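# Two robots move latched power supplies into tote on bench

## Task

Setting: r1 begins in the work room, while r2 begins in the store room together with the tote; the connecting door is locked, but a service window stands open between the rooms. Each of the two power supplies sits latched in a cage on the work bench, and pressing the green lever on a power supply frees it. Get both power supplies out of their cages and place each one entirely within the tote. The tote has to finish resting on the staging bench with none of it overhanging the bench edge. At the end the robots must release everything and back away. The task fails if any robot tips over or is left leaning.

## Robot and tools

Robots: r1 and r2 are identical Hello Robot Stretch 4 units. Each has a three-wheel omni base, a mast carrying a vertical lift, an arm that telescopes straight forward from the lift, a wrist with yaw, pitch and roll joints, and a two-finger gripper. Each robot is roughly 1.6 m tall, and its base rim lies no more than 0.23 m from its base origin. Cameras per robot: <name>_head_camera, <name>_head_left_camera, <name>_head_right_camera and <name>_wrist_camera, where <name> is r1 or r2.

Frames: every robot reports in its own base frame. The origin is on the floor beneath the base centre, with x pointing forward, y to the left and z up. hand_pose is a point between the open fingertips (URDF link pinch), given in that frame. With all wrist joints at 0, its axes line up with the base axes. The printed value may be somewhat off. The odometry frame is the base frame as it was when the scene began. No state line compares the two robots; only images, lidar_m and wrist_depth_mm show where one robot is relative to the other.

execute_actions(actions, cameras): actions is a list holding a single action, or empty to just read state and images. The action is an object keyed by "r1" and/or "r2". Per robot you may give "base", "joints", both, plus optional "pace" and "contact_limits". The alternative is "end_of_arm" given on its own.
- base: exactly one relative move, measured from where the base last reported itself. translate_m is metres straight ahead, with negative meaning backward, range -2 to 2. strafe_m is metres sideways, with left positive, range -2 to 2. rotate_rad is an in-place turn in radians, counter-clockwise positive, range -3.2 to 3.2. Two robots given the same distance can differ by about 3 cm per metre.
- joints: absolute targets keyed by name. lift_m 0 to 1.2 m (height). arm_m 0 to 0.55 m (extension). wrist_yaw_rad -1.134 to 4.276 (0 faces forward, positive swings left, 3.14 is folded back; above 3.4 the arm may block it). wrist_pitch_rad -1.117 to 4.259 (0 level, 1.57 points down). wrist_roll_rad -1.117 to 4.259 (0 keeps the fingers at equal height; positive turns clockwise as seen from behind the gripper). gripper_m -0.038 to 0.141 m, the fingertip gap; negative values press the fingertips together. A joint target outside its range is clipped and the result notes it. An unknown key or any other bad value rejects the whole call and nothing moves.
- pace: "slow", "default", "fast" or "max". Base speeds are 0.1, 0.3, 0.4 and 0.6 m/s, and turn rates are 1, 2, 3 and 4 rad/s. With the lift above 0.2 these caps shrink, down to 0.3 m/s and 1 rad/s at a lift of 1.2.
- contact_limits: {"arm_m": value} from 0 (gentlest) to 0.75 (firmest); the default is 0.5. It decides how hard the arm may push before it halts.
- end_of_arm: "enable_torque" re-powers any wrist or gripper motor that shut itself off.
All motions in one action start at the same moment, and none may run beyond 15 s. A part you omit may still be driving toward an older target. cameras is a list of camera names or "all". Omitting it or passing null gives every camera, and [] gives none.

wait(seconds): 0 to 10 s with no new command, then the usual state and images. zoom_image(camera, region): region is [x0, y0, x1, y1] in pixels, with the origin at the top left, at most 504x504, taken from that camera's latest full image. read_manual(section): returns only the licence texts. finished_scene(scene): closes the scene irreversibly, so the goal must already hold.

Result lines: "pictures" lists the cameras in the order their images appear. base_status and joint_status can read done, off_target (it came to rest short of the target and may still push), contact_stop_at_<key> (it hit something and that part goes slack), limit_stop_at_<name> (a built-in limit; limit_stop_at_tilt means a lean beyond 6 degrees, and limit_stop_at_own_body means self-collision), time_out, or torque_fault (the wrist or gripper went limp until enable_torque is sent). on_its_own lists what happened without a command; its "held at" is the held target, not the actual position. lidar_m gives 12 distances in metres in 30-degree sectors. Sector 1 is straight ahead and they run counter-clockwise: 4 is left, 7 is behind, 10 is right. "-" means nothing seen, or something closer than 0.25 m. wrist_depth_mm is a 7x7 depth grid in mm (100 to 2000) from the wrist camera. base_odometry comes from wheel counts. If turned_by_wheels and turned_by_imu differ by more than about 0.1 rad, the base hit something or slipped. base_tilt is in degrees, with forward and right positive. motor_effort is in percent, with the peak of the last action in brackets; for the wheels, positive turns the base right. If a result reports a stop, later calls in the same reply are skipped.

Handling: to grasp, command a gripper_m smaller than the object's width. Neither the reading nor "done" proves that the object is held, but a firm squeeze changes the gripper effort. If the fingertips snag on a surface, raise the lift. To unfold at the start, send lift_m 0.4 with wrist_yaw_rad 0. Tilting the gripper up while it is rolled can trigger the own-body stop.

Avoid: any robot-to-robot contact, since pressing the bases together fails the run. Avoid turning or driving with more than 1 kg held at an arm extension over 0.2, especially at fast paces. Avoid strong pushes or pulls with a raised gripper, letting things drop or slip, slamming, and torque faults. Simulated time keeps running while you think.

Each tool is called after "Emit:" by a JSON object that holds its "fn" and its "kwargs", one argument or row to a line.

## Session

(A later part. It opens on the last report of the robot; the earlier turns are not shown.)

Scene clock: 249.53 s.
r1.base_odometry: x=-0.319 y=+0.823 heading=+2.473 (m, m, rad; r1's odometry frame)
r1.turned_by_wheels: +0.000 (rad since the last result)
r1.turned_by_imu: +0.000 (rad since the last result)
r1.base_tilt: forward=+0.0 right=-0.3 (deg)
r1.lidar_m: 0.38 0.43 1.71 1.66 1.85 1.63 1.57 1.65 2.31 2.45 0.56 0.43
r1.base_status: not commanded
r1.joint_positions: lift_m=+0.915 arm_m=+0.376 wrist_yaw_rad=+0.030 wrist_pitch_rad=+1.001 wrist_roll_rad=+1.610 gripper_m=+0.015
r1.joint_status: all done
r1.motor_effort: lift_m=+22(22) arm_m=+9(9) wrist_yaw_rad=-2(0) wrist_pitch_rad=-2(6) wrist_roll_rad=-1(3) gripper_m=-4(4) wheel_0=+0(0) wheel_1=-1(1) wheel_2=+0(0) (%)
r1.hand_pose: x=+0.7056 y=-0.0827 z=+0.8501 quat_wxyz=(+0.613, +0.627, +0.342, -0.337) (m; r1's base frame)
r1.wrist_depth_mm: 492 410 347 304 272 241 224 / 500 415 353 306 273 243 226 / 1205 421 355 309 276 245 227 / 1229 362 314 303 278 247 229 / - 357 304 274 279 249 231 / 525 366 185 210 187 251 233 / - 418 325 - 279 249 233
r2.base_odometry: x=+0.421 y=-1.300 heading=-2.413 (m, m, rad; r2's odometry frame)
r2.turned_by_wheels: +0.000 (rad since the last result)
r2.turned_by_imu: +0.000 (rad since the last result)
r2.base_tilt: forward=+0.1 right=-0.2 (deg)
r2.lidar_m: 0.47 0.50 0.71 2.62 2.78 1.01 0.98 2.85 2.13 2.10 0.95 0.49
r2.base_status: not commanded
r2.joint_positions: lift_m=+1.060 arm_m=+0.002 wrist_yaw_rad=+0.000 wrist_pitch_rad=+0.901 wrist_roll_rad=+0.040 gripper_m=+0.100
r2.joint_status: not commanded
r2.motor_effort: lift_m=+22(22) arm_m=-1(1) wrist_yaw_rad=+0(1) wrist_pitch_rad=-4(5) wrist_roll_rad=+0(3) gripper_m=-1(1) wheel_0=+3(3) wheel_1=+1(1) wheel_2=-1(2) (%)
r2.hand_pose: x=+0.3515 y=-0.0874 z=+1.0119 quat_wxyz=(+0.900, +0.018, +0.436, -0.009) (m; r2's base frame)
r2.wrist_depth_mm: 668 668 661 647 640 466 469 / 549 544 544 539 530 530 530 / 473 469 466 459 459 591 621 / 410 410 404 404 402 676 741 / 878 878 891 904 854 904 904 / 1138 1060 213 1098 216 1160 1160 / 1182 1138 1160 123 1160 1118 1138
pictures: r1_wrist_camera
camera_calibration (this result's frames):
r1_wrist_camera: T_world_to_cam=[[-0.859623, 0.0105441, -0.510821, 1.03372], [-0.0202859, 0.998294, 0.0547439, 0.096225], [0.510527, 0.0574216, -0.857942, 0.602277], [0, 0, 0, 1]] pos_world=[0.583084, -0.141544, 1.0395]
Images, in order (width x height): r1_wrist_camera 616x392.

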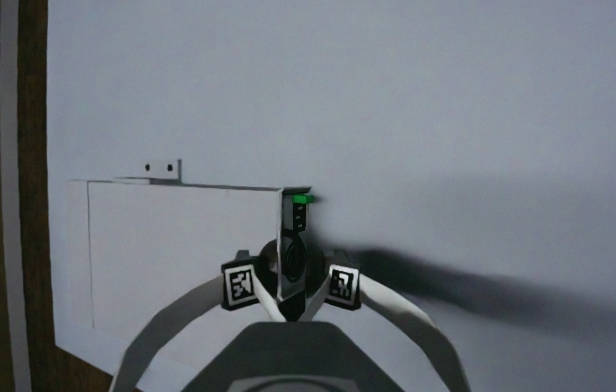

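Emit:
{"fn": "execute_actions", "kwargs": {
  "actions": [],
  "cameras": ["r1_wrist_camera","r1_head_camera"]
}}

Scene clock: 250.07 s.
r1.base_odometry: x=-0.319 y=+0.823 heading=+2.473 (m, m, rad; r1's odometry frame)
r1.turned_by_wheels: +0.000 (rad since the last result)
r1.turned_by_imu: +0.000 (rad since the last result)
r1.base_tilt: forward=+0.0 right=-0.4 (deg)
r1.lidar_m: 0.39 0.43 1.70 1.67 1.91 1.66 1.58 1.65 2.30 2.44 0.55 0.41
r1.base_status: not commanded
r1.joint_positions: lift_m=+0.915 arm_m=+0.376 wrist_yaw_rad=+0.030 wrist_pitch_rad=+1.001 wrist_roll_rad=+1.610 gripper_m=+0.015
r1.joint_status: all done
r1.motor_effort: lift_m=+22(22) arm_m=+9(9) wrist_yaw_rad=-3(0) wrist_pitch_rad=-2(6) wrist_roll_rad=+0(3) gripper_m=-5(4) wheel_0=+0(0) wheel_1=-1(1) wheel_2=+0(0) (%)
r1.hand_pose: x=+0.7056 y=-0.0827 z=+0.8501 quat_wxyz=(+0.613, +0.627, +0.342, -0.337) (m; r1's base frame)
r1.wrist_depth_mm: 492 415 347 304 271 241 224 / 500 418 355 307 273 244 225 / 1229 418 357 310 276 247 228 / 1182 366 315 303 278 247 229 / - 357 301 274 278 251 230 / 535 364 186 209 187 250 232 / - 421 325 - 281 249 234
r2.base_odometry: x=+0.421 y=-1.300 heading=-2.413 (m, m, rad; r2's odometry frame)
r2.turned_by_wheels: +0.000 (rad since the last result)
r2.turned_by_imu: +0.000 (rad since the last result)
r2.base_tilt: forward=+0.2 right=-0.2 (deg)
r2.lidar_m: 0.46 0.49 0.70 2.63 2.76 1.01 1.00 2.89 2.15 2.09 0.95 0.46
r2.base_status: not commanded
r2.joint_positions: lift_m=+1.060 arm_m=+0.002 wrist_yaw_rad=+0.000 wrist_pitch_rad=+0.901 wrist_roll_rad=+0.040 gripper_m=+0.100
r2.joint_status: not commanded
r2.motor_effort: lift_m=+22(22) arm_m=+0(1) wrist_yaw_rad=+0(1) wrist_pitch_rad=-5(5) wrist_roll_rad=-1(3) gripper_m=+0(1) wheel_0=+3(3) wheel_1=+1(1) wheel_2=-1(2) (%)
r2.hand_pose: x=+0.3515 y=-0.0874 z=+1.0119 quat_wxyz=(+0.900, +0.018, +0.436, -0.009) (m; r2's base frame)
r2.wrist_depth_mm: 661 661 661 647 640 466 469 / 554 549 549 544 535 530 535 / 469 469 466 462 459 597 621 / 413 410 404 404 399 683 732 / 878 878 878 891 866 904 904 / 1138 1078 213 1098 216 1160 1160 / 1182 1138 1138 123 1138 1138 1138
pictures: r1_head_camera, r1_wrist_camera
camera_calibration (this result's frames):
r1_wrist_camera: T_world_to_cam=[[-0.859623, 0.010544, -0.510821, 1.03372], [-0.0202859, 0.998294, 0.0547438, 0.096225], [0.510527, 0.0574215, -0.857943, 0.602277], [0, 0, 0, 1]] pos_world=[0.583084, -0.141544, 1.0395]
Images, in order (width x height): r1_head_camera 420x560, r1_wrist_camera 616x392.

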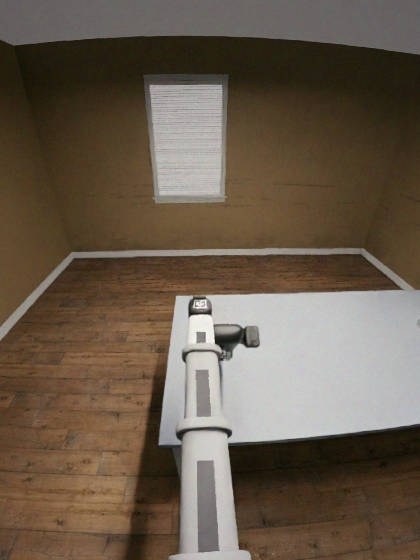

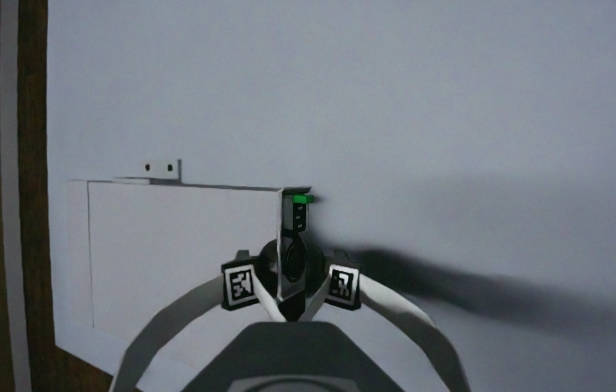

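Emit:
{"fn": "execute_actions", "kwargs": {
  "actions": [
    {"r1":{"joints":{"arm_m":0.364}}}
  ],
  "cameras": ["r1_wrist_camera"]
}}

Emit:
{"fn": "zoom_image", "kwargs": {
  "camera": "r1_wrist_camera",
  "region": [220, 170, 380, 330]
}}

Scene clock: 250.87 s.
r1.base_odometry: x=-0.319 y=+0.823 heading=+2.473 (m, m, rad; r1's odometry frame)
r1.turned_by_wheels: +0.000 (rad since the last result)
r1.turned_by_imu: +0.000 (rad since the last result)
r1.base_tilt: forward=-0.1 right=-0.4 (deg)
r1.lidar_m: 0.38 0.42 1.68 1.65 1.88 1.65 1.58 1.66 2.32 2.43 0.58 0.42
r1.base_status: not commanded
r1.joint_positions: lift_m=+0.915 arm_m=+0.366 wrist_yaw_rad=+0.030 wrist_pitch_rad=+1.001 wrist_roll_rad=+1.610 gripper_m=+0.015
r1.joint_status: all done
r1.motor_effort: lift_m=+22(22) arm_m=-9(8) wrist_yaw_rad=-1(3) wrist_pitch_rad=-4(2) wrist_roll_rad=+1(1) gripper_m=-4(5) wheel_0=+0(0) wheel_1=-1(1) wheel_2=+0(0) (%)
r1.hand_pose: x=+0.6947 y=-0.0827 z=+0.8501 quat_wxyz=(+0.613, +0.627, +0.342, -0.337) (m; r1's base frame)
r1.wrist_depth_mm: 488 413 351 306 273 241 224 / 496 418 349 307 273 244 226 / 512 421 355 310 276 247 227 / 1229 366 315 303 276 248 229 / - 355 303 279 278 250 230 / 539 364 186 208 186 251 233 / - 418 325 - 278 247 234
r2.base_odometry: x=+0.421 y=-1.300 heading=-2.413 (m, m, rad; r2's odometry frame)
r2.turned_by_wheels: +0.000 (rad since the last result)
r2.turned_by_imu: +0.000 (rad since the last result)
r2.base_tilt: forward=+0.2 right=-0.2 (deg)
r2.lidar_m: 0.45 0.48 0.73 2.63 2.80 1.04 0.97 2.92 2.13 2.10 0.96 0.49
r2.base_status: not commanded
r2.joint_positions: lift_m=+1.060 arm_m=+0.002 wrist_yaw_rad=+0.000 wrist_pitch_rad=+0.901 wrist_roll_rad=+0.040 gripper_m=+0.100
r2.joint_status: not commanded
r2.motor_effort: lift_m=+21(22) arm_m=-1(0) wrist_yaw_rad=+0(0) wrist_pitch_rad=-4(5) wrist_roll_rad=+0(2) gripper_m=-1(1) wheel_0=+3(3) wheel_1=+1(1) wheel_2=-2(2) (%)
r2.hand_pose: x=+0.3515 y=-0.0874 z=+1.0119 quat_wxyz=(+0.900, +0.018, +0.436, -0.009) (m; r2's base frame)
r2.wrist_depth_mm: 661 654 654 654 640 462 469 / 549 544 539 539 535 530 530 / 473 473 466 462 459 591 615 / 410 407 404 402 402 676 741 / 878 891 878 891 854 904 904 / 1118 1078 213 1098 216 1160 1160 / 1182 1160 1160 123 1138 1138 1160
pictures: r1_wrist_camera
camera_calibration (this result's frames):
r1_wrist_camera: T_world_to_cam=[[-0.85968, 0.0106614, -0.510722, 1.02429], [-0.0201414, 0.998297, 0.0547428, 0.0959278], [0.510436, 0.057348, -0.858002, 0.607947], [0, 0, 0, 1]] pos_world=[0.572175, -0.141549, 1.03949]
Images, in order (width x height): r1_wrist_camera 616x392.

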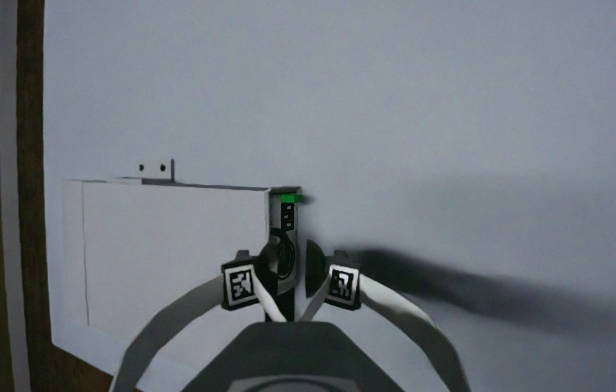

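Region (220, 170, 380, 330) of r1_wrist_camera's 616x392 image, scaled by 3.150.

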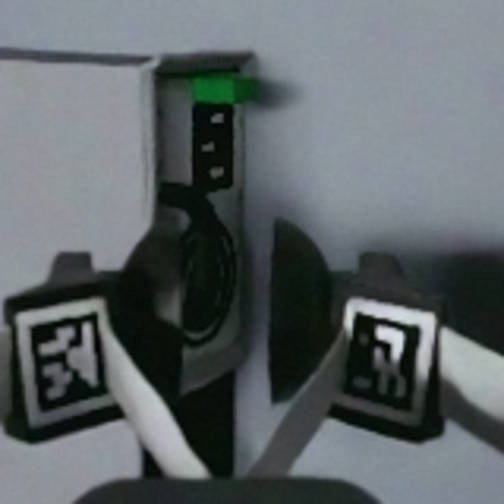

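Emit:
{"fn": "execute_actions", "kwargs": {
  "actions": [
    {"r1":{"joints":{"arm_m":0.376,"lift_m":0.900},"pace":"slow"}}
  ],
  "cameras": ["r1_wrist_camera"]
}}

Emit:
{"fn": "zoom_image", "kwargs": {
  "camera": "r1_wrist_camera",
  "region": [220, 170, 380, 330]
}}

Scene clock: 252.20 s.
r1.base_odometry: x=-0.319 y=+0.823 heading=+2.473 (m, m, rad; r1's odometry frame)
r1.turned_by_wheels: +0.000 (rad since the last result)
r1.turned_by_imu: +0.000 (rad since the last result)
r1.base_tilt: forward=+0.0 right=-0.3 (deg)
r1.lidar_m: 0.36 0.41 1.72 1.67 1.87 1.65 1.57 1.67 2.34 2.42 0.57 0.41
r1.base_status: not commanded
r1.joint_positions: lift_m=+0.900 arm_m=+0.374 wrist_yaw_rad=+0.030 wrist_pitch_rad=+1.001 wrist_roll_rad=+1.610 gripper_m=+0.015
r1.joint_status: all done
r1.motor_effort: lift_m=+16(20) arm_m=+9(8) wrist_yaw_rad=-2(2) wrist_pitch_rad=-3(3) wrist_roll_rad=+1(0) gripper_m=-4(4) wheel_0=+0(0) wheel_1=-1(1) wheel_2=+0(0) (%)
r1.hand_pose: x=+0.7035 y=-0.0827 z=+0.8356 quat_wxyz=(+0.613, +0.627, +0.342, -0.337) (m; r1's base frame)
r1.wrist_depth_mm: 462 392 332 290 256 228 212 / 469 394 332 293 258 230 213 / 484 399 336 294 260 233 216 / 488 345 296 291 263 236 216 / 459 340 285 263 264 236 219 / 508 342 186 209 187 237 220 / - 342 301 - 265 236 222
r2.base_odometry: x=+0.421 y=-1.300 heading=-2.413 (m, m, rad; r2's odometry frame)
r2.turned_by_wheels: +0.000 (rad since the last result)
r2.turned_by_imu: +0.000 (rad since the last result)
r2.base_tilt: forward=+0.1 right=-0.2 (deg)
r2.lidar_m: 0.46 0.51 0.72 2.59 2.79 1.04 0.98 2.92 2.16 2.11 0.96 0.48
r2.base_status: not commanded
r2.joint_positions: lift_m=+1.060 arm_m=+0.002 wrist_yaw_rad=+0.000 wrist_pitch_rad=+0.901 wrist_roll_rad=+0.040 gripper_m=+0.100
r2.joint_status: not commanded
r2.motor_effort: lift_m=+21(21) arm_m=+0(1) wrist_yaw_rad=+0(0) wrist_pitch_rad=-4(5) wrist_roll_rad=-2(1) gripper_m=-1(0) wheel_0=+3(3) wheel_1=+1(1) wheel_2=-2(2) (%)
r2.hand_pose: x=+0.3515 y=-0.0874 z=+1.0119 quat_wxyz=(+0.900, +0.018, +0.436, -0.009) (m; r2's base frame)
r2.wrist_depth_mm: 668 661 661 654 634 466 469 / 549 549 544 539 535 525 535 / 469 469 462 466 459 591 621 / 410 410 404 402 399 676 732 / 866 866 891 891 854 904 891 / 1118 1078 213 1098 216 1160 1160 / 1160 1160 1160 123 1138 1138 1138
pictures: r1_wrist_camera
camera_calibration (this result's frames):
r1_wrist_camera: T_world_to_cam=[[-0.85968, 0.0106622, -0.510721, 1.02446], [-0.0201403, 0.998297, 0.0547428, 0.0969023], [0.510435, 0.0573474, -0.858002, 0.590944], [0, 0, 0, 1]] pos_world=[0.581022, -0.141549, 1.02494]
Images, in order (width x height): r1_wrist_camera 616x392.

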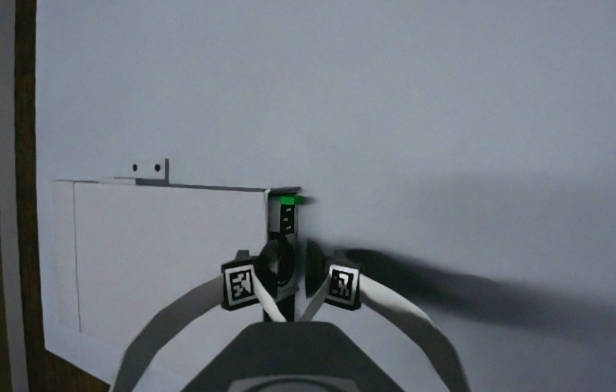

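Region (220, 170, 380, 330) of r1_wrist_camera's 616x392 image, scaled by 3.150.

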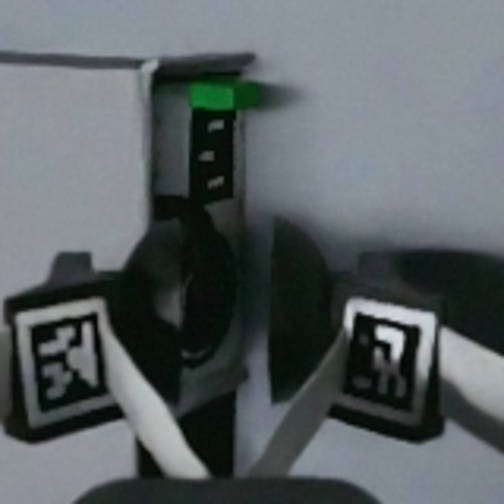

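Emit:
{"fn": "execute_actions", "kwargs": {
  "actions": [
    {"r1":{"joints":{"arm_m":0.382,"lift_m":0.890},"pace":"slow"}}
  ],
  "cameras": ["r1_wrist_camera"]
}}

Emit:
{"fn": "zoom_image", "kwargs": {
  "camera": "r1_wrist_camera",
  "region": [220, 170, 380, 330]
}}

Scene clock: 253.10 s.
r1.base_odometry: x=-0.319 y=+0.823 heading=+2.473 (m, m, rad; r1's odometry frame)
r1.turned_by_wheels: +0.000 (rad since the last result)
r1.turned_by_imu: +0.000 (rad since the last result)
r1.base_tilt: forward=-0.1 right=-0.4 (deg)
r1.lidar_m: 0.39 0.42 1.71 1.65 1.86 1.61 1.58 1.64 2.30 2.45 0.57 0.42
r1.base_status: not commanded
r1.joint_positions: lift_m=+0.890 arm_m=+0.380 wrist_yaw_rad=+0.030 wrist_pitch_rad=+1.001 wrist_roll_rad=+1.610 gripper_m=+0.015
r1.joint_status: all done
r1.motor_effort: lift_m=+17(17) arm_m=+9(11) wrist_yaw_rad=-2(1) wrist_pitch_rad=-3(2) wrist_roll_rad=-3(1) gripper_m=-6(5) wheel_0=+0(0) wheel_1=-1(1) wheel_2=+0(0) (%)
r1.hand_pose: x=+0.7095 y=-0.0827 z=+0.8256 quat_wxyz=(+0.613, +0.627, +0.342, -0.337) (m; r1's base frame)
r1.wrist_depth_mm: 445 377 320 277 246 220 204 / 459 379 322 281 249 223 206 / 469 382 325 282 250 224 208 / 473 336 281 279 252 225 210 / 433 322 270 251 253 227 210 / 442 327 185 208 187 229 211 / 504 312 291 - 255 227 211
r2.base_odometry: x=+0.421 y=-1.300 heading=-2.413 (m, m, rad; r2's odometry frame)
r2.turned_by_wheels: +0.000 (rad since the last result)
r2.turned_by_imu: +0.000 (rad since the last result)
r2.base_tilt: forward=+0.1 right=-0.2 (deg)
r2.lidar_m: 0.45 0.48 0.73 2.64 2.77 1.06 0.99 2.91 2.15 2.09 0.97 0.46
r2.base_status: not commanded
r2.joint_positions: lift_m=+1.060 arm_m=+0.002 wrist_yaw_rad=+0.000 wrist_pitch_rad=+0.901 wrist_roll_rad=+0.040 gripper_m=+0.100
r2.joint_status: not commanded
r2.motor_effort: lift_m=+22(22) arm_m=+0(0) wrist_yaw_rad=+0(0) wrist_pitch_rad=-4(4) wrist_roll_rad=-1(0) gripper_m=-2(2) wheel_0=+3(3) wheel_1=+1(1) wheel_2=-2(1) (%)
r2.hand_pose: x=+0.3515 y=-0.0874 z=+1.0119 quat_wxyz=(+0.900, +0.018, +0.436, -0.009) (m; r2's base frame)
r2.wrist_depth_mm: 661 661 654 654 640 466 469 / 554 549 549 539 539 530 530 / 473 469 466 462 459 591 609 / 413 410 407 402 399 676 732 / 866 878 891 891 854 904 904 / 1138 1060 214 1078 216 1160 1160 / 1182 1138 1160 123 1138 1138 1138
pictures: r1_wrist_camera
camera_calibration (this result's frames):
r1_wrist_camera: T_world_to_cam=[[-0.85968, 0.010662, -0.510721, 1.02451], [-0.0201405, 0.998297, 0.0547427, 0.0975708], [0.510435, 0.0573474, -0.858002, 0.5793], [0, 0, 0, 1]] pos_world=[0.587022, -0.141549, 1.01494]
Images, in order (width x height): r1_wrist_camera 616x392.

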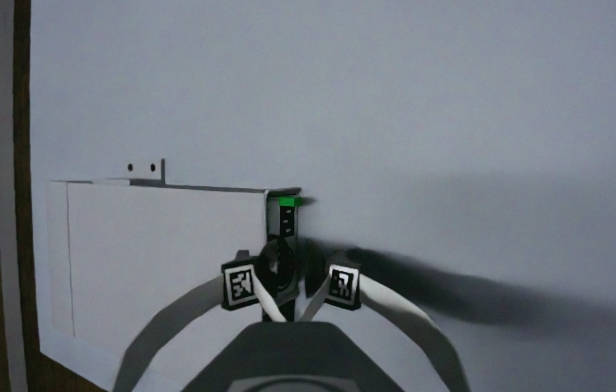

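Region (220, 170, 380, 330) of r1_wrist_camera's 616x392 image, scaled by 3.150.

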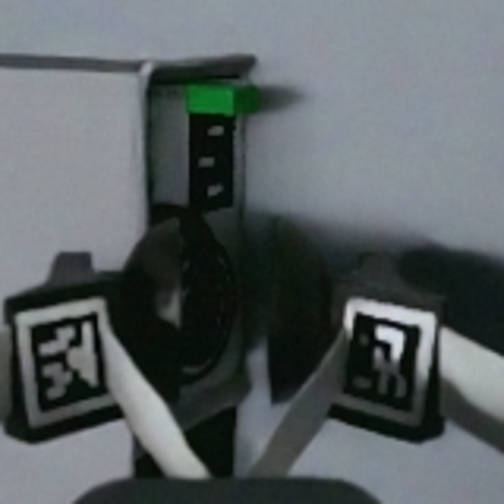

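Emit:
{"fn": "execute_actions", "kwargs": {
  "actions": [
    {"r1":{"joints":{"arm_m":0.387,"lift_m":0.882},"pace":"slow"}}
  ],
  "cameras": ["r1_wrist_camera"]
}}

Emit:
{"fn": "zoom_image", "kwargs": {
  "camera": "r1_wrist_camera",
  "region": [220, 170, 380, 330]
}}

Scene clock: 253.97 s.
r1.base_odometry: x=-0.319 y=+0.823 heading=+2.473 (m, m, rad; r1's odometry frame)
r1.turned_by_wheels: +0.000 (rad since the last result)
r1.turned_by_imu: +0.000 (rad since the last result)
r1.base_tilt: forward=-0.1 right=-0.3 (deg)
r1.lidar_m: 0.39 0.44 1.70 1.64 1.90 1.66 1.58 1.67 2.30 2.43 0.59 0.42
r1.base_status: not commanded
r1.joint_positions: lift_m=+0.882 arm_m=+0.385 wrist_yaw_rad=+0.030 wrist_pitch_rad=+1.001 wrist_roll_rad=+1.610 gripper_m=+0.015
r1.joint_status: all done
r1.motor_effort: lift_m=+17(17) arm_m=+9(7) wrist_yaw_rad=-2(2) wrist_pitch_rad=-3(3) wrist_roll_rad=-2(1) gripper_m=-4(4) wheel_0=+0(0) wheel_1=-1(1) wheel_2=+0(0) (%)
r1.hand_pose: x=+0.7145 y=-0.0827 z=+0.8176 quat_wxyz=(+0.613, +0.627, +0.342, -0.337) (m; r1's base frame)
r1.wrist_depth_mm: 430 364 306 268 239 213 198 / 442 366 310 270 240 215 199 / 449 370 314 272 243 218 201 / 375 322 268 272 245 220 202 / 375 309 260 241 245 218 204 / 375 314 186 208 187 222 205 / 488 301 278 - 246 219 206
r2.base_odometry: x=+0.421 y=-1.300 heading=-2.413 (m, m, rad; r2's odometry frame)
r2.turned_by_wheels: +0.000 (rad since the last result)
r2.turned_by_imu: +0.000 (rad since the last result)
r2.base_tilt: forward=+0.2 right=-0.2 (deg)
r2.lidar_m: 0.46 0.50 0.72 2.62 2.79 1.04 0.99 2.92 2.15 2.09 0.96 0.48
r2.base_status: not commanded
r2.joint_positions: lift_m=+1.060 arm_m=+0.002 wrist_yaw_rad=+0.000 wrist_pitch_rad=+0.901 wrist_roll_rad=+0.040 gripper_m=+0.100
r2.joint_status: not commanded
r2.motor_effort: lift_m=+22(21) arm_m=+0(0) wrist_yaw_rad=+1(0) wrist_pitch_rad=-5(4) wrist_roll_rad=-1(1) gripper_m=-3(3) wheel_0=+3(3) wheel_1=+1(1) wheel_2=-2(1) (%)
r2.hand_pose: x=+0.3515 y=-0.0874 z=+1.0119 quat_wxyz=(+0.900, +0.018, +0.436, -0.009) (m; r2's base frame)
r2.wrist_depth_mm: 668 661 654 654 634 469 469 / 554 549 544 544 539 525 530 / 473 469 466 462 459 591 615 / 410 407 404 402 399 676 723 / 866 878 891 904 866 904 904 / 1118 1078 213 1098 216 1182 1182 / 1182 1160 1182 123 1160 1160 1138
pictures: r1_wrist_camera
camera_calibration (this result's frames):
r1_wrist_camera: T_world_to_cam=[[-0.859681, 0.0106621, -0.510721, 1.02472], [-0.0201404, 0.998297, 0.0547428, 0.09811], [0.510435, 0.0573474, -0.858002, 0.569873], [0, 0, 0, 1]] pos_world=[0.592021, -0.141549, 1.00692]
Images, in order (width x height): r1_wrist_camera 616x392.

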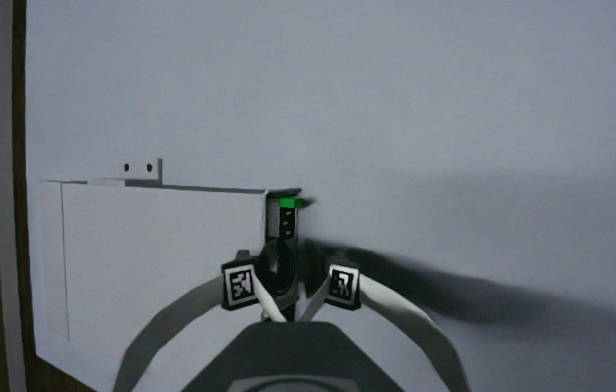

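Region (220, 170, 380, 330) of r1_wrist_camera's 616x392 image, scaled by 3.150.

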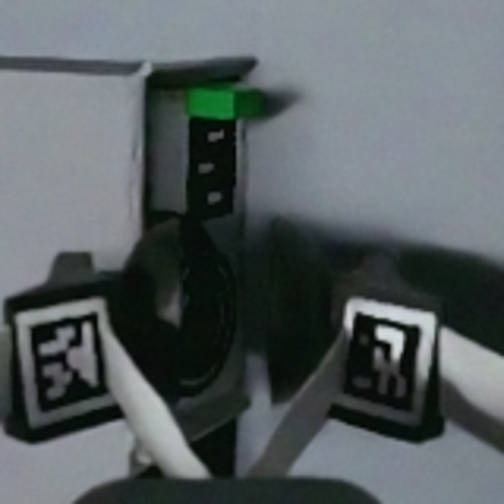

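Emit:
{"fn": "execute_actions", "kwargs": {
  "actions": [
    {"r1":{"joints":{"arm_m":0.392,"lift_m":0.875},"pace":"slow"}}
  ],
  "cameras": ["r1_wrist_camera"]
}}

Emit:
{"fn": "zoom_image", "kwargs": {
  "camera": "r1_wrist_camera",
  "region": [220, 170, 380, 330]
}}

Scene clock: 254.87 s.
r1.base_odometry: x=-0.319 y=+0.823 heading=+2.473 (m, m, rad; r1's odometry frame)
r1.turned_by_wheels: +0.000 (rad since the last result)
r1.turned_by_imu: +0.000 (rad since the last result)
r1.base_tilt: forward=-0.1 right=-0.3 (deg)
r1.lidar_m: 0.38 0.42 1.69 1.66 1.89 1.63 1.59 1.67 2.30 2.44 0.58 0.42
r1.base_status: not commanded
r1.joint_positions: lift_m=+0.876 arm_m=+0.390 wrist_yaw_rad=+0.029 wrist_pitch_rad=+1.002 wrist_roll_rad=+1.610 gripper_m=+0.015
r1.joint_status: all done
r1.motor_effort: lift_m=+13(17) arm_m=+11(11) wrist_yaw_rad=+2(1) wrist_pitch_rad=-4(5) wrist_roll_rad=-1(0) gripper_m=-2(4) wheel_0=+0(1) wheel_1=-1(1) wheel_2=+0(0) (%)
r1.hand_pose: x=+0.7189 y=-0.0829 z=+0.8108 quat_wxyz=(+0.613, +0.627, +0.342, -0.337) (m; r1's base frame)
r1.wrist_depth_mm: 427 357 301 265 235 208 193 / 427 359 304 265 236 210 195 / 445 364 307 267 237 212 197 / 370 317 264 265 240 214 197 / 366 300 255 236 241 215 200 / 370 304 189 196 187 216 202 / 469 293 272 - 242 213 201
r2.base_odometry: x=+0.421 y=-1.300 heading=-2.413 (m, m, rad; r2's odometry frame)
r2.turned_by_wheels: +0.000 (rad since the last result)
r2.turned_by_imu: +0.000 (rad since the last result)
r2.base_tilt: forward=+0.2 right=-0.2 (deg)
r2.lidar_m: 0.47 0.51 0.72 2.64 2.77 1.01 1.00 2.88 2.17 2.09 0.97 0.49
r2.base_status: not commanded
r2.joint_positions: lift_m=+1.060 arm_m=+0.002 wrist_yaw_rad=+0.000 wrist_pitch_rad=+0.901 wrist_roll_rad=+0.040 gripper_m=+0.100
r2.joint_status: not commanded
r2.motor_effort: lift_m=+21(22) arm_m=+0(1) wrist_yaw_rad=+0(0) wrist_pitch_rad=-5(5) wrist_roll_rad=+0(0) gripper_m=-1(1) wheel_0=+3(3) wheel_1=+1(1) wheel_2=-2(2) (%)
r2.hand_pose: x=+0.3515 y=-0.0874 z=+1.0119 quat_wxyz=(+0.900, +0.018, +0.436, -0.009) (m; r2's base frame)
r2.wrist_depth_mm: 661 668 654 654 640 466 469 / 549 549 549 539 539 530 535 / 469 466 466 466 455 597 615 / 410 410 407 402 399 676 732 / 878 878 891 878 854 904 904 / 1138 1098 213 1098 216 1160 1160 / 1160 1138 1160 123 1160 1118 1118
pictures: r1_wrist_camera
camera_calibration (this result's frames):
r1_wrist_camera: T_world_to_cam=[[-0.859971, 0.0117185, -0.510209, 1.0249], [-0.0188707, 0.998322, 0.0547366, 0.0978633], [0.509995, 0.0566999, -0.858307, 0.562346], [0, 0, 0, 1]] pos_world=[0.596434, -0.141594, 1.00022]
Images, in order (width x height): r1_wrist_camera 616x392.

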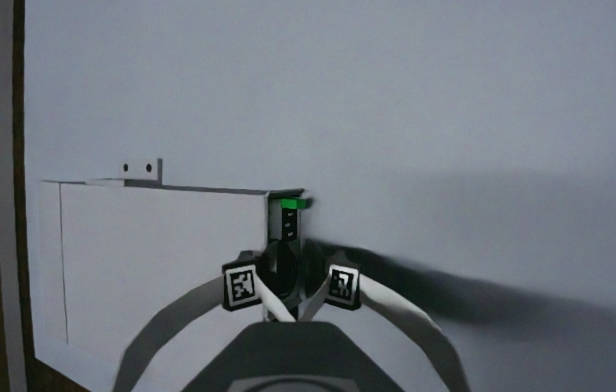

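Region (220, 170, 380, 330) of r1_wrist_camera's 616x392 image, scaled by 3.150.

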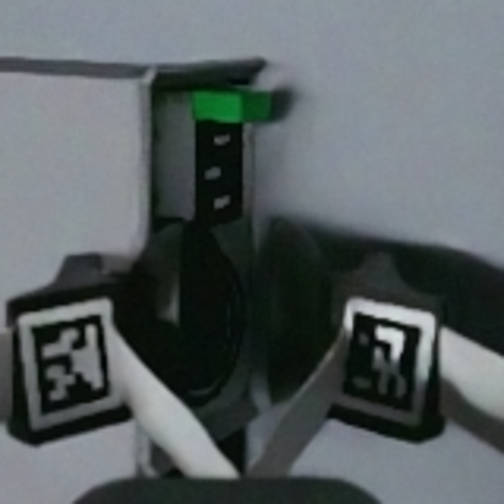

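Emit:
{"fn": "execute_actions", "kwargs": {
  "actions": [
    {"r1":{"joints":{"gripper_m":-0.005}}}
  ],
  "cameras": ["r1_wrist_camera"]
}}

Emit:
{"fn": "zoom_image", "kwargs": {
  "camera": "r1_wrist_camera",
  "region": [220, 170, 380, 330]
}}

Scene clock: 255.87 s.
r1.base_odometry: x=-0.319 y=+0.823 heading=+2.473 (m, m, rad; r1's odometry frame)
r1.turned_by_wheels: +0.000 (rad since the last result)
r1.turned_by_imu: +0.000 (rad since the last result)
r1.base_tilt: forward=-0.1 right=-0.4 (deg)
r1.lidar_m: 0.38 0.43 1.68 1.66 1.87 1.65 1.57 1.66 2.31 2.44 0.58 0.42
r1.base_status: not commanded
r1.joint_positions: lift_m=+0.875 arm_m=+0.391 wrist_yaw_rad=+0.031 wrist_pitch_rad=+0.997 wrist_roll_rad=+1.610 gripper_m=-0.005
r1.joint_status: all done
r1.motor_effort: lift_m=+16(15) arm_m=+8(11) wrist_yaw_rad=-4(2) wrist_pitch_rad=+6(6) wrist_roll_rad=+1(2) gripper_m=-9(12) wheel_0=+1(0) wheel_1=-1(1) wheel_2=+0(0) (%)
r1.hand_pose: x=+0.7205 y=-0.0825 z=+0.8112 quat_wxyz=(+0.614, +0.628, +0.341, -0.335) (m; r1's base frame)
r1.wrist_depth_mm: 433 357 301 263 235 208 193 / 433 359 303 266 234 210 195 / 445 366 307 268 237 211 196 / 370 317 265 263 239 213 198 / 368 301 253 216 240 216 199 / 373 307 187 194 229 216 200 / 469 294 272 - 239 213 200
r2.base_odometry: x=+0.421 y=-1.300 heading=-2.413 (m, m, rad; r2's odometry frame)
r2.turned_by_wheels: +0.000 (rad since the last result)
r2.turned_by_imu: +0.000 (rad since the last result)
r2.base_tilt: forward=+0.1 right=-0.2 (deg)
r2.lidar_m: 0.46 0.50 0.74 2.62 2.78 1.04 0.99 2.87 2.15 2.10 0.99 0.49
r2.base_status: not commanded
r2.joint_positions: lift_m=+1.060 arm_m=+0.002 wrist_yaw_rad=+0.000 wrist_pitch_rad=+0.901 wrist_roll_rad=+0.040 gripper_m=+0.100
r2.joint_status: not commanded
r2.motor_effort: lift_m=+21(21) arm_m=+0(1) wrist_yaw_rad=+0(0) wrist_pitch_rad=-5(5) wrist_roll_rad=-1(2) gripper_m=-1(1) wheel_0=+3(3) wheel_1=+1(1) wheel_2=-2(1) (%)
r2.hand_pose: x=+0.3515 y=-0.0874 z=+1.0119 quat_wxyz=(+0.900, +0.018, +0.436, -0.009) (m; r2's base frame)
r2.wrist_depth_mm: 668 661 661 654 647 466 466 / 559 549 539 539 535 530 530 / 469 473 466 462 462 597 615 / 410 407 407 402 397 683 732 / 878 878 878 891 866 904 904 / 1138 1098 214 1118 215 1182 1182 / 1182 1138 1160 123 1138 1138 1138
pictures: r1_wrist_camera
camera_calibration (this result's frames):
r1_wrist_camera: T_world_to_cam=[[-0.857926, 0.00985979, -0.513678, 1.02773], [-0.0213242, 0.998271, 0.0547762, 0.0992182], [0.51333, 0.0579477, -0.856232, 0.557885], [0, 0, 0, 1]] pos_world=[0.597452, -0.141508, 1.00017]
Images, in order (width x height): r1_wrist_camera 616x392.

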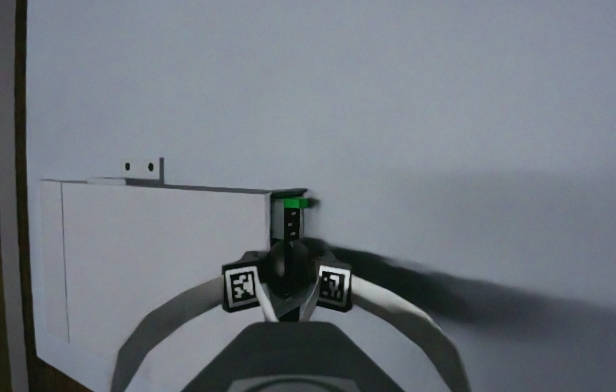

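Region (220, 170, 380, 330) of r1_wrist_camera's 616x392 image, scaled by 3.150.

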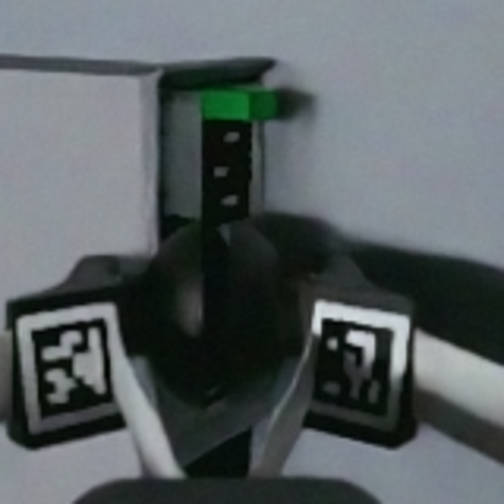

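Emit:
{"fn": "execute_actions", "kwargs": {
  "actions": [
    {"r1":{"joints":{"gripper_m":-0.038,"arm_m":0.395,"lift_m":0.872}}}
  ],
  "cameras": []
}}

Emit:
{"fn": "execute_actions", "kwargs": {
  "actions": [
    {"r1":{"joints":{"arm_m":0.383},"pace":"slow"}}
  ],
  "cameras": ["r1_wrist_camera"]
}}

Emit:
{"fn": "zoom_image", "kwargs": {
  "camera": "r1_wrist_camera",
  "region": [220, 170, 380, 330]
}}

Scene clock: 257.00 s.
r1.base_odometry: x=-0.319 y=+0.823 heading=+2.473 (m, m, rad; r1's odometry frame)
r1.turned_by_wheels: +0.000 (rad since the last result)
r1.turned_by_imu: +0.000 (rad since the last result)
r1.base_tilt: forward=-0.1 right=-0.4 (deg)
r1.lidar_m: 0.38 0.40 1.68 1.65 1.88 1.65 1.56 1.64 2.31 2.44 0.57 0.44
r1.base_status: not commanded
r1.joint_positions: lift_m=+0.872 arm_m=+0.394 wrist_yaw_rad=+0.032 wrist_pitch_rad=+0.998 wrist_roll_rad=+1.610 gripper_m=-0.037
r1.joint_status: all done
r1.motor_effort: lift_m=+18(18) arm_m=+7(10) wrist_yaw_rad=-7(7) wrist_pitch_rad=+4(7) wrist_roll_rad=+2(1) gripper_m=-21(21) wheel_0=+1(1) wheel_1=+0(1) wheel_2=+0(0) (%)
r1.hand_pose: x=+0.7236 y=-0.0823 z=+0.8078 quat_wxyz=(+0.614, +0.627, +0.342, -0.335) (m; r1's base frame)
r1.wrist_depth_mm: 415 349 294 257 229 204 188 / 424 351 300 259 229 206 190 / 436 355 301 262 232 207 191 / 355 306 256 258 233 208 193 / 353 293 245 232 234 210 195 / 362 289 185 202 175 210 195 / 459 285 265 - 234 206 198
r2.base_odometry: x=+0.421 y=-1.300 heading=-2.413 (m, m, rad; r2's odometry frame)
r2.turned_by_wheels: +0.000 (rad since the last result)
r2.turned_by_imu: +0.000 (rad since the last result)
r2.base_tilt: forward=+0.1 right=-0.2 (deg)
r2.lidar_m: 0.45 0.50 0.71 2.64 2.77 1.01 0.99 2.90 2.16 2.07 0.97 0.47
r2.base_status: not commanded
r2.joint_positions: lift_m=+1.060 arm_m=+0.002 wrist_yaw_rad=+0.000 wrist_pitch_rad=+0.901 wrist_roll_rad=+0.040 gripper_m=+0.100
r2.joint_status: not commanded
r2.motor_effort: lift_m=+22(22) arm_m=-1(0) wrist_yaw_rad=+1(0) wrist_pitch_rad=-4(5) wrist_roll_rad=+1(2) gripper_m=-1(2) wheel_0=+3(3) wheel_1=+1(1) wheel_2=-2(2) (%)
r2.hand_pose: x=+0.3515 y=-0.0874 z=+1.0119 quat_wxyz=(+0.900, +0.018, +0.436, -0.009) (m; r2's base frame)
r2.wrist_depth_mm: 661 668 654 654 640 469 469 / 559 549 544 544 530 525 530 / 473 469 466 462 459 591 615 / 413 410 404 402 399 676 723 / 866 891 878 891 878 904 904 / 1118 1098 213 1078 216 1160 1138 / 1182 1160 1160 123 1160 1118 1138
pictures: none
No camera images: the call's "cameras" was empty. Leave "cameras" out to get every camera's image.

Scene clock: 258.13 s.
r1.base_odometry: x=-0.319 y=+0.823 heading=+2.473 (m, m, rad; r1's odometry frame)
r1.turned_by_wheels: +0.000 (rad since the last result)
r1.turned_by_imu: +0.000 (rad since the last result)
r1.base_tilt: forward=+0.0 right=-0.4 (deg)
r1.lidar_m: 0.37 0.40 1.71 1.64 1.87 1.66 1.56 1.63 2.34 2.45 0.57 0.40
r1.base_status: not commanded
r1.joint_positions: lift_m=+0.872 arm_m=+0.385 wrist_yaw_rad=+0.030 wrist_pitch_rad=+1.001 wrist_roll_rad=+1.610 gripper_m=-0.037
r1.joint_status: all done
r1.motor_effort: lift_m=+20(20) arm_m=-9(12) wrist_yaw_rad=-2(16) wrist_pitch_rad=-3(28) wrist_roll_rad=+1(1) gripper_m=-19(25) wheel_0=+0(0) wheel_1=+0(1) wheel_2=+0(3) (%)
r1.hand_pose: x=+0.7137 y=-0.0827 z=+0.8073 quat_wxyz=(+0.613, +0.627, +0.342, -0.337) (m; r1's base frame)
r1.wrist_depth_mm: 418 347 294 257 230 204 189 / 421 351 297 259 229 206 191 / 433 355 301 262 232 208 193 / 357 304 256 262 234 209 194 / 357 291 245 249 236 211 195 / 357 289 180 199 175 208 196 / 455 285 265 - 235 206 196
r2.base_odometry: x=+0.421 y=-1.300 heading=-2.413 (m, m, rad; r2's odometry frame)
r2.turned_by_wheels: +0.000 (rad since the last result)
r2.turned_by_imu: +0.000 (rad since the last result)
r2.base_tilt: forward=+0.1 right=-0.2 (deg)
r2.lidar_m: 0.47 0.51 0.70 2.63 2.80 1.03 0.99 2.90 2.15 2.09 0.94 0.50
r2.base_status: not commanded
r2.joint_positions: lift_m=+1.060 arm_m=+0.002 wrist_yaw_rad=+0.000 wrist_pitch_rad=+0.901 wrist_roll_rad=+0.040 gripper_m=+0.100
r2.joint_status: not commanded
r2.motor_effort: lift_m=+22(21) arm_m=-1(0) wrist_yaw_rad=+0(0) wrist_pitch_rad=-4(4) wrist_roll_rad=+0(0) gripper_m=-2(1) wheel_0=+3(3) wheel_1=+1(1) wheel_2=-2(2) (%)
r2.hand_pose: x=+0.3515 y=-0.0874 z=+1.0119 quat_wxyz=(+0.900, +0.018, +0.436, -0.009) (m; r2's base frame)
r2.wrist_depth_mm: 668 661 661 654 640 469 469 / 549 549 549 539 535 530 530 / 469 469 466 462 459 603 615 / 410 407 407 404 402 676 741 / 878 866 891 891 854 904 904 / 1118 1078 214 1098 216 1182 1160 / 1182 1160 1160 122 1138 1138 1138
pictures: r1_wrist_camera
camera_calibration (this result's frames):
r1_wrist_camera: T_world_to_cam=[[-0.859592, 0.0104294, -0.510875, 1.01884], [-0.0204262, 0.998291, 0.0547486, 0.0988059], [0.510573, 0.0574966, -0.85791, 0.561356], [0, 0, 0, 1]] pos_world=[0.591189, -0.141539, 0.996682]
Images, in order (width x height): r1_wrist_camera 616x392.

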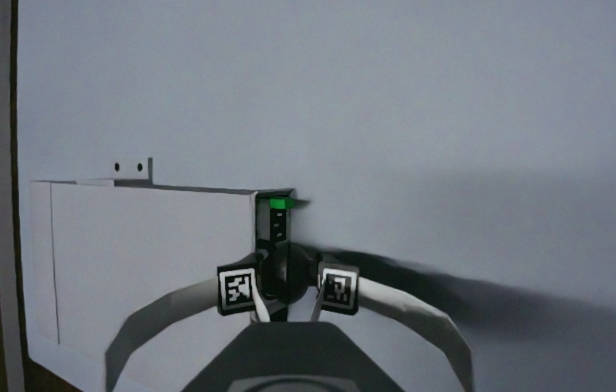

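Region (220, 170, 380, 330) of r1_wrist_camera's 616x392 image, scaled by 3.150.

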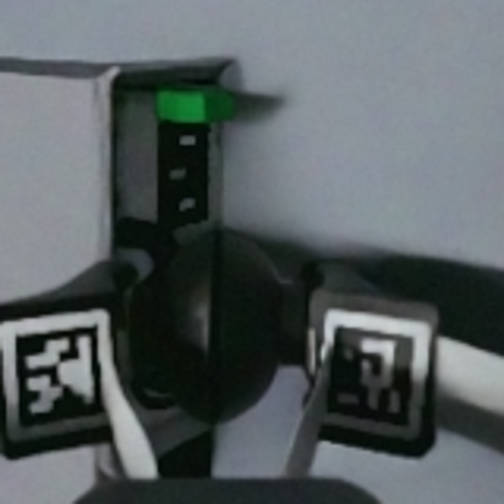

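Emit:
{"fn": "execute_actions", "kwargs": {
  "actions": [
    {"r1":{"joints":{"arm_m":0.262,"gripper_m":0.012,"lift_m":0.89},"pace":"fast"}}
  ],
  "cameras": []
}}

Emit:
{"fn": "execute_actions", "kwargs": {
  "actions": [
    {"r1":{"joints":{"wrist_pitch_rad":0.45,"lift_m":0.76}}}
  ],
  "cameras": ["r1_wrist_camera","r1_head_right_camera"]
}}

Emit:
{"fn": "zoom_image", "kwargs": {
  "camera": "r1_wrist_camera",
  "region": [200, 150, 400, 350]
}}

Scene clock: 260.20 s.
r1.base_odometry: x=-0.319 y=+0.823 heading=+2.473 (m, m, rad; r1's odometry frame)
r1.turned_by_wheels: +0.000 (rad since the last result)
r1.turned_by_imu: +0.000 (rad since the last result)
r1.base_tilt: forward=+0.0 right=-0.4 (deg)
r1.lidar_m: 0.37 0.42 1.70 1.63 1.87 1.65 1.56 1.67 2.29 2.43 0.56 0.42
r1.base_status: not commanded
r1.joint_positions: lift_m=+0.890 arm_m=+0.264 wrist_yaw_rad=+0.030 wrist_pitch_rad=+1.001 wrist_roll_rad=+1.610 gripper_m=+0.012
r1.joint_status: all done
r1.motor_effort: lift_m=+22(24) arm_m=-9(9) wrist_yaw_rad=+0(2) wrist_pitch_rad=-2(5) wrist_roll_rad=-2(0) gripper_m=-4(20) wheel_0=+0(0) wheel_1=-1(1) wheel_2=+0(0) (%)
r1.hand_pose: x=+0.5925 y=-0.0828 z=+0.8251 quat_wxyz=(+0.613, +0.627, +0.342, -0.337) (m; r1's base frame)
r1.wrist_depth_mm: 445 377 320 277 246 220 204 / 452 379 322 279 247 223 206 / 466 382 322 283 250 224 207 / 392 332 327 285 253 225 209 / 392 325 329 276 253 229 210 / 399 332 188 194 243 229 211 / 504 338 353 - 252 225 212
r2.base_odometry: x=+0.421 y=-1.300 heading=-2.413 (m, m, rad; r2's odometry frame)
r2.turned_by_wheels: +0.000 (rad since the last result)
r2.turned_by_imu: +0.001 (rad since the last result)
r2.base_tilt: forward=+0.2 right=-0.2 (deg)
r2.lidar_m: 0.45 0.49 0.71 2.62 2.78 1.05 1.00 2.91 2.18 2.10 0.94 0.46
r2.base_status: not commanded
r2.joint_positions: lift_m=+1.060 arm_m=+0.002 wrist_yaw_rad=+0.000 wrist_pitch_rad=+0.901 wrist_roll_rad=+0.040 gripper_m=+0.100
r2.joint_status: not commanded
r2.motor_effort: lift_m=+22(22) arm_m=-1(0) wrist_yaw_rad=+0(0) wrist_pitch_rad=-5(4) wrist_roll_rad=-2(0) gripper_m=-3(1) wheel_0=+3(3) wheel_1=+1(1) wheel_2=-2(1) (%)
r2.hand_pose: x=+0.3515 y=-0.0874 z=+1.0119 quat_wxyz=(+0.900, +0.018, +0.436, -0.009) (m; r2's base frame)
r2.wrist_depth_mm: 668 661 654 647 640 469 469 / 554 544 539 539 535 530 530 / 473 469 462 462 459 591 615 / 410 407 407 402 402 676 741 / 866 878 878 891 854 904 917 / 1118 1078 213 1098 216 1160 1138 / 1182 1160 1182 123 1160 1138 1138
pictures: none
No camera images: the call's "cameras" was empty. Leave "cameras" out to get every camera's image.

Scene clock: 261.80 s.
r1.base_odometry: x=-0.319 y=+0.823 heading=+2.473 (m, m, rad; r1's odometry frame)
r1.turned_by_wheels: +0.000 (rad since the last result)
r1.turned_by_imu: +0.000 (rad since the last result)
r1.base_tilt: forward=-0.1 right=-0.3 (deg)
r1.lidar_m: 0.39 0.43 1.69 1.64 1.89 1.65 1.57 1.64 2.31 2.43 0.56 0.42
r1.base_status: not commanded
r1.joint_positions: lift_m=+0.760 arm_m=+0.264 wrist_yaw_rad=+0.030 wrist_pitch_rad=+0.452 wrist_roll_rad=+1.610 gripper_m=+0.012
r1.joint_status: all done
r1.motor_effort: lift_m=+17(21) arm_m=-9(9) wrist_yaw_rad=-2(1) wrist_pitch_rad=-8(13) wrist_roll_rad=+0(1) gripper_m=-5(5) wheel_0=+0(0) wheel_1=-1(0) wheel_2=+0(1) (%)
r1.hand_pose: x=+0.6964 y=-0.0796 z=+0.8124 quat_wxyz=(+0.678, +0.700, +0.166, -0.151) (m; r1's base frame)
r1.wrist_depth_mm: - - 477 281 201 154 - / - - 480 283 202 156 135 / - - 488 289 205 157 136 / - - 375 266 206 159 137 / - - 347 259 208 159 138 / - - 188 195 185 160 138 / - - - - 202 154 -
r2.base_odometry: x=+0.421 y=-1.300 heading=-2.413 (m, m, rad; r2's odometry frame)
r2.turned_by_wheels: +0.000 (rad since the last result)
r2.turned_by_imu: +0.000 (rad since the last result)
r2.base_tilt: forward=+0.1 right=-0.2 (deg)
r2.lidar_m: 0.45 0.49 0.74 2.63 2.77 1.05 0.98 2.89 2.16 2.10 0.97 0.50
r2.base_status: not commanded
r2.joint_positions: lift_m=+1.060 arm_m=+0.002 wrist_yaw_rad=+0.000 wrist_pitch_rad=+0.901 wrist_roll_rad=+0.040 gripper_m=+0.100
r2.joint_status: not commanded
r2.motor_effort: lift_m=+22(21) arm_m=+0(1) wrist_yaw_rad=+0(0) wrist_pitch_rad=-4(4) wrist_roll_rad=-2(1) gripper_m=-1(0) wheel_0=+3(3) wheel_1=+1(1) wheel_2=-2(1) (%)
r2.hand_pose: x=+0.3515 y=-0.0874 z=+1.0119 quat_wxyz=(+0.900, +0.018, +0.436, -0.009) (m; r2's base frame)
r2.wrist_depth_mm: 661 661 654 654 640 466 469 / 554 549 549 539 539 530 530 / 469 473 466 462 459 591 621 / 410 410 407 404 399 676 732 / 878 891 878 891 854 904 904 / 1118 1078 213 1098 216 1160 1160 / 1160 1138 1160 123 1160 1118 1138
pictures: r1_head_right_camera, r1_wrist_camera
camera_calibration (this result's frames):
r1_wrist_camera: T_world_to_cam=[[-0.467518, 0.0224703, -0.883698, 1.03728], [-0.0500896, 0.997397, 0.0518612, 0.118048], [0.882563, 0.0685101, -0.465176, -0.00289536], [0, 0, 0, 1]] pos_world=[0.493415, -0.140851, 0.909172]
Images, in order (width x height): r1_head_right_camera 420x672, r1_wrist_camera 616x392.

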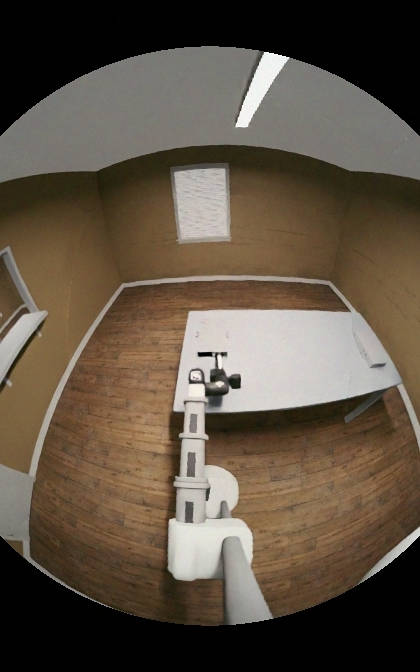

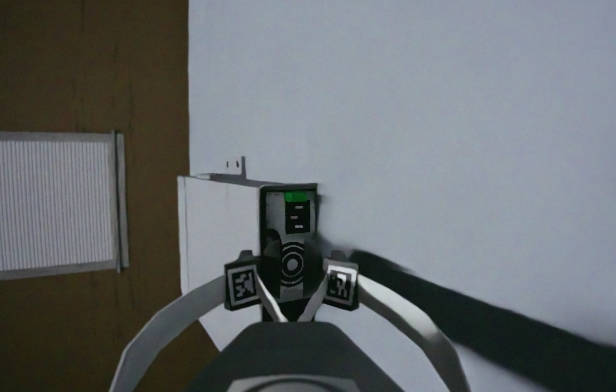

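Region (200, 150, 400, 350) of r1_wrist_camera's 616x392 image, scaled by 2.520.

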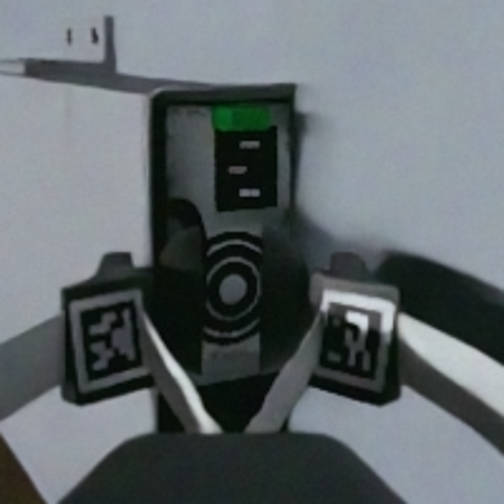

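Emit:
{"fn": "execute_actions", "kwargs": {
  "actions": [
    {"r1":{"joints":{"arm_m":0.278,"lift_m":0.763}}}
  ],
  "cameras": ["r1_wrist_camera"]
}}

Emit:
{"fn": "zoom_image", "kwargs": {
  "camera": "r1_wrist_camera",
  "region": [220, 170, 380, 330]
}}

Scene clock: 262.63 s.
r1.base_odometry: x=-0.319 y=+0.823 heading=+2.473 (m, m, rad; r1's odometry frame)
r1.turned_by_wheels: +0.000 (rad since the last result)
r1.turned_by_imu: +0.000 (rad since the last result)
r1.base_tilt: forward=+0.0 right=-0.4 (deg)
r1.lidar_m: 0.39 0.42 1.70 1.63 1.85 1.64 1.58 1.66 2.28 2.45 0.55 0.38
r1.base_status: not commanded
r1.joint_positions: lift_m=+0.763 arm_m=+0.276 wrist_yaw_rad=+0.030 wrist_pitch_rad=+0.452 wrist_roll_rad=+1.610 gripper_m=+0.012
r1.joint_status: all done
r1.motor_effort: lift_m=+22(22) arm_m=+9(12) wrist_yaw_rad=-2(1) wrist_pitch_rad=-6(8) wrist_roll_rad=+0(3) gripper_m=-2(5) wheel_0=+0(1) wheel_1=+0(0) wheel_2=+0(0) (%)
r1.hand_pose: x=+0.7094 y=-0.0796 z=+0.8149 quat_wxyz=(+0.678, +0.700, +0.166, -0.151) (m; r1's base frame)
r1.wrist_depth_mm: - - 480 287 204 157 - / - - 488 289 206 158 137 / - - 492 293 207 160 138 / - - 384 257 210 161 139 / - - 355 252 211 162 140 / - - 187 194 188 163 141 / - - - - 205 158 -
r2.base_odometry: x=+0.421 y=-1.300 heading=-2.413 (m, m, rad; r2's odometry frame)
r2.turned_by_wheels: +0.000 (rad since the last result)
r2.turned_by_imu: +0.000 (rad since the last result)
r2.base_tilt: forward=+0.1 right=-0.2 (deg)
r2.lidar_m: 0.46 0.50 0.70 2.64 2.78 1.04 0.98 2.89 2.17 2.09 0.95 0.50
r2.base_status: not commanded
r2.joint_positions: lift_m=+1.060 arm_m=+0.002 wrist_yaw_rad=+0.000 wrist_pitch_rad=+0.901 wrist_roll_rad=+0.040 gripper_m=+0.100
r2.joint_status: not commanded
r2.motor_effort: lift_m=+22(21) arm_m=+0(0) wrist_yaw_rad=+0(0) wrist_pitch_rad=-4(4) wrist_roll_rad=-2(1) gripper_m=-2(2) wheel_0=+3(3) wheel_1=+1(1) wheel_2=-2(2) (%)
r2.hand_pose: x=+0.3515 y=-0.0874 z=+1.0119 quat_wxyz=(+0.900, +0.018, +0.436, -0.009) (m; r2's base frame)
r2.wrist_depth_mm: 668 668 654 654 647 462 466 / 554 549 544 539 535 530 530 / 473 469 469 462 462 597 615 / 410 410 407 404 402 676 723 / 866 878 878 878 866 904 904 / 1118 1078 213 1098 216 1160 1160 / 1182 1138 1160 123 1138 1138 1160
pictures: r1_wrist_camera
camera_calibration (this result's frames):
r1_wrist_camera: T_world_to_cam=[[-0.467424, 0.0224516, -0.883748, 1.04558], [-0.0501413, 0.997395, 0.051859, 0.11859], [0.88261, 0.0685524, -0.46508, -0.0132461], [0, 0, 0, 1]] pos_world=[0.506368, -0.140848, 0.911722]
Images, in order (width x height): r1_wrist_camera 616x392.

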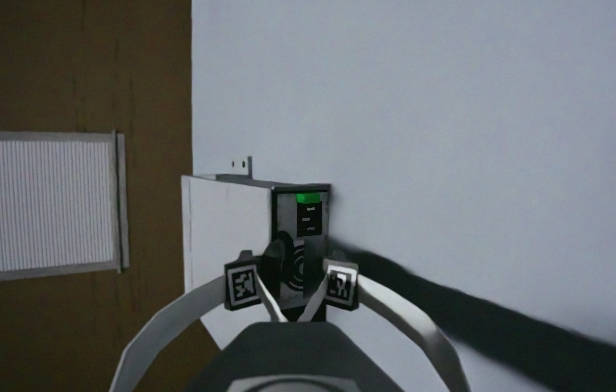

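Region (220, 170, 380, 330) of r1_wrist_camera's 616x392 image, scaled by 3.150.

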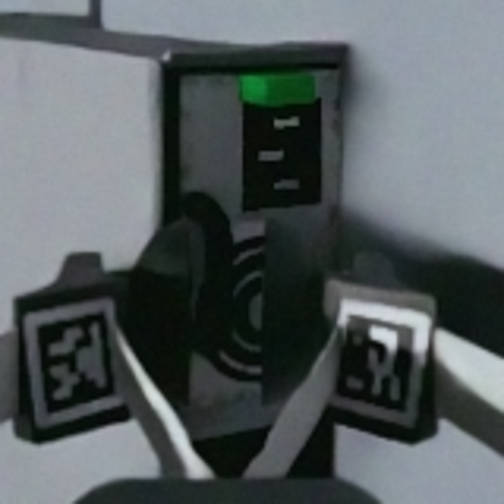

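Emit:
{"fn": "execute_actions", "kwargs": {
  "actions": [
    {"r1":{"base":{"strafe_m":-0.004},"joints":{"arm_m":0.289,"lift_m":0.757},"pace":"slow"}}
  ],
  "cameras": ["r1_wrist_camera"]
}}

Emit:
{"fn": "zoom_image", "kwargs": {
  "camera": "r1_wrist_camera",
  "region": [220, 170, 380, 330]
}}

Scene clock: 263.73 s.
r1.base_odometry: x=-0.317 y=+0.826 heading=+2.473 (m, m, rad; r1's odometry frame)
r1.turned_by_wheels: +0.000 (rad since the last result)
r1.turned_by_imu: +0.000 (rad since the last result)
r1.base_tilt: forward=+0.0 right=-0.4 (deg)
r1.lidar_m: 0.39 0.42 1.72 1.67 1.90 1.65 1.58 1.67 2.33 2.43 0.57 0.41
r1.base_status: done
r1.joint_positions: lift_m=+0.757 arm_m=+0.287 wrist_yaw_rad=+0.029 wrist_pitch_rad=+0.452 wrist_roll_rad=+1.610 gripper_m=+0.012
r1.joint_status: all done
r1.motor_effort: lift_m=+17(21) arm_m=+10(10) wrist_yaw_rad=+0(0) wrist_pitch_rad=-7(7) wrist_roll_rad=-1(1) gripper_m=-6(3) wheel_0=+1(2) wheel_1=-1(5) wheel_2=+0(0) (%)
r1.hand_pose: x=+0.7200 y=-0.0798 z=+0.8094 quat_wxyz=(+0.678, +0.700, +0.166, -0.152) (m; r1's base frame)
r1.wrist_depth_mm: - - 462 277 197 151 - / - - 473 279 198 153 132 / - - 480 282 200 154 134 / - - 368 250 202 156 135 / - - 338 242 204 156 135 / - - 187 194 182 157 135 / - - - - 198 152 -
r2.base_odometry: x=+0.421 y=-1.300 heading=-2.413 (m, m, rad; r2's odometry frame)
r2.turned_by_wheels: +0.000 (rad since the last result)
r2.turned_by_imu: +0.000 (rad since the last result)
r2.base_tilt: forward=+0.1 right=-0.2 (deg)
r2.lidar_m: 0.46 0.49 0.73 2.62 2.79 1.03 0.97 2.90 2.17 2.09 0.96 0.49
r2.base_status: not commanded
r2.joint_positions: lift_m=+1.060 arm_m=+0.002 wrist_yaw_rad=+0.000 wrist_pitch_rad=+0.901 wrist_roll_rad=+0.040 gripper_m=+0.100
r2.joint_status: not commanded
r2.motor_effort: lift_m=+22(21) arm_m=+0(1) wrist_yaw_rad=+0(0) wrist_pitch_rad=-4(5) wrist_roll_rad=+1(0) gripper_m=-1(2) wheel_0=+3(3) wheel_1=+1(1) wheel_2=-1(1) (%)
r2.hand_pose: x=+0.3515 y=-0.0874 z=+1.0119 quat_wxyz=(+0.900, +0.018, +0.436, -0.009) (m; r2's base frame)
r2.wrist_depth_mm: 661 661 654 654 640 466 469 / 554 549 544 539 539 530 530 / 473 466 466 462 459 597 621 / 413 410 404 402 399 676 732 / 878 878 878 878 854 904 891 / 1118 1078 213 1078 216 1182 1182 / 1205 1138 1182 123 1160 1118 1138
pictures: r1_wrist_camera
camera_calibration (this result's frames):
r1_wrist_camera: T_world_to_cam=[[-0.467404, 0.0228192, -0.883749, 1.04569], [-0.0493567, 0.997434, 0.0518588, 0.119053], [0.882665, 0.0678579, -0.465078, -0.0252816], [0, 0, 0, 1]] pos_world=[0.51695, -0.140894, 0.906194]
Images, in order (width x height): r1_wrist_camera 616x392.

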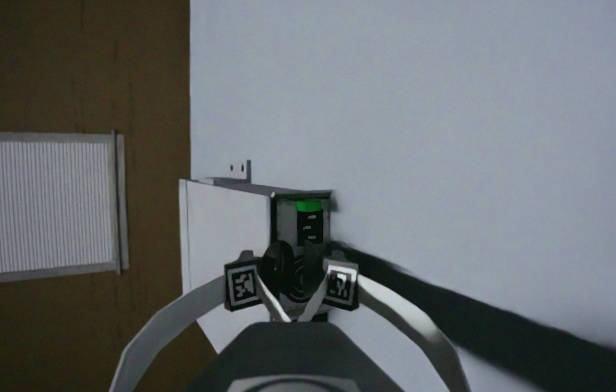

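Region (220, 170, 380, 330) of r1_wrist_camera's 616x392 image, scaled by 3.150.

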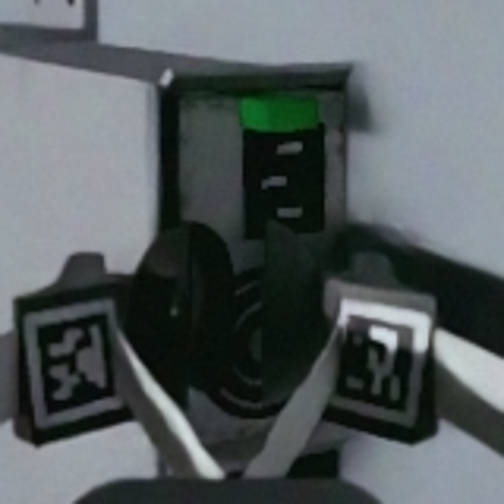

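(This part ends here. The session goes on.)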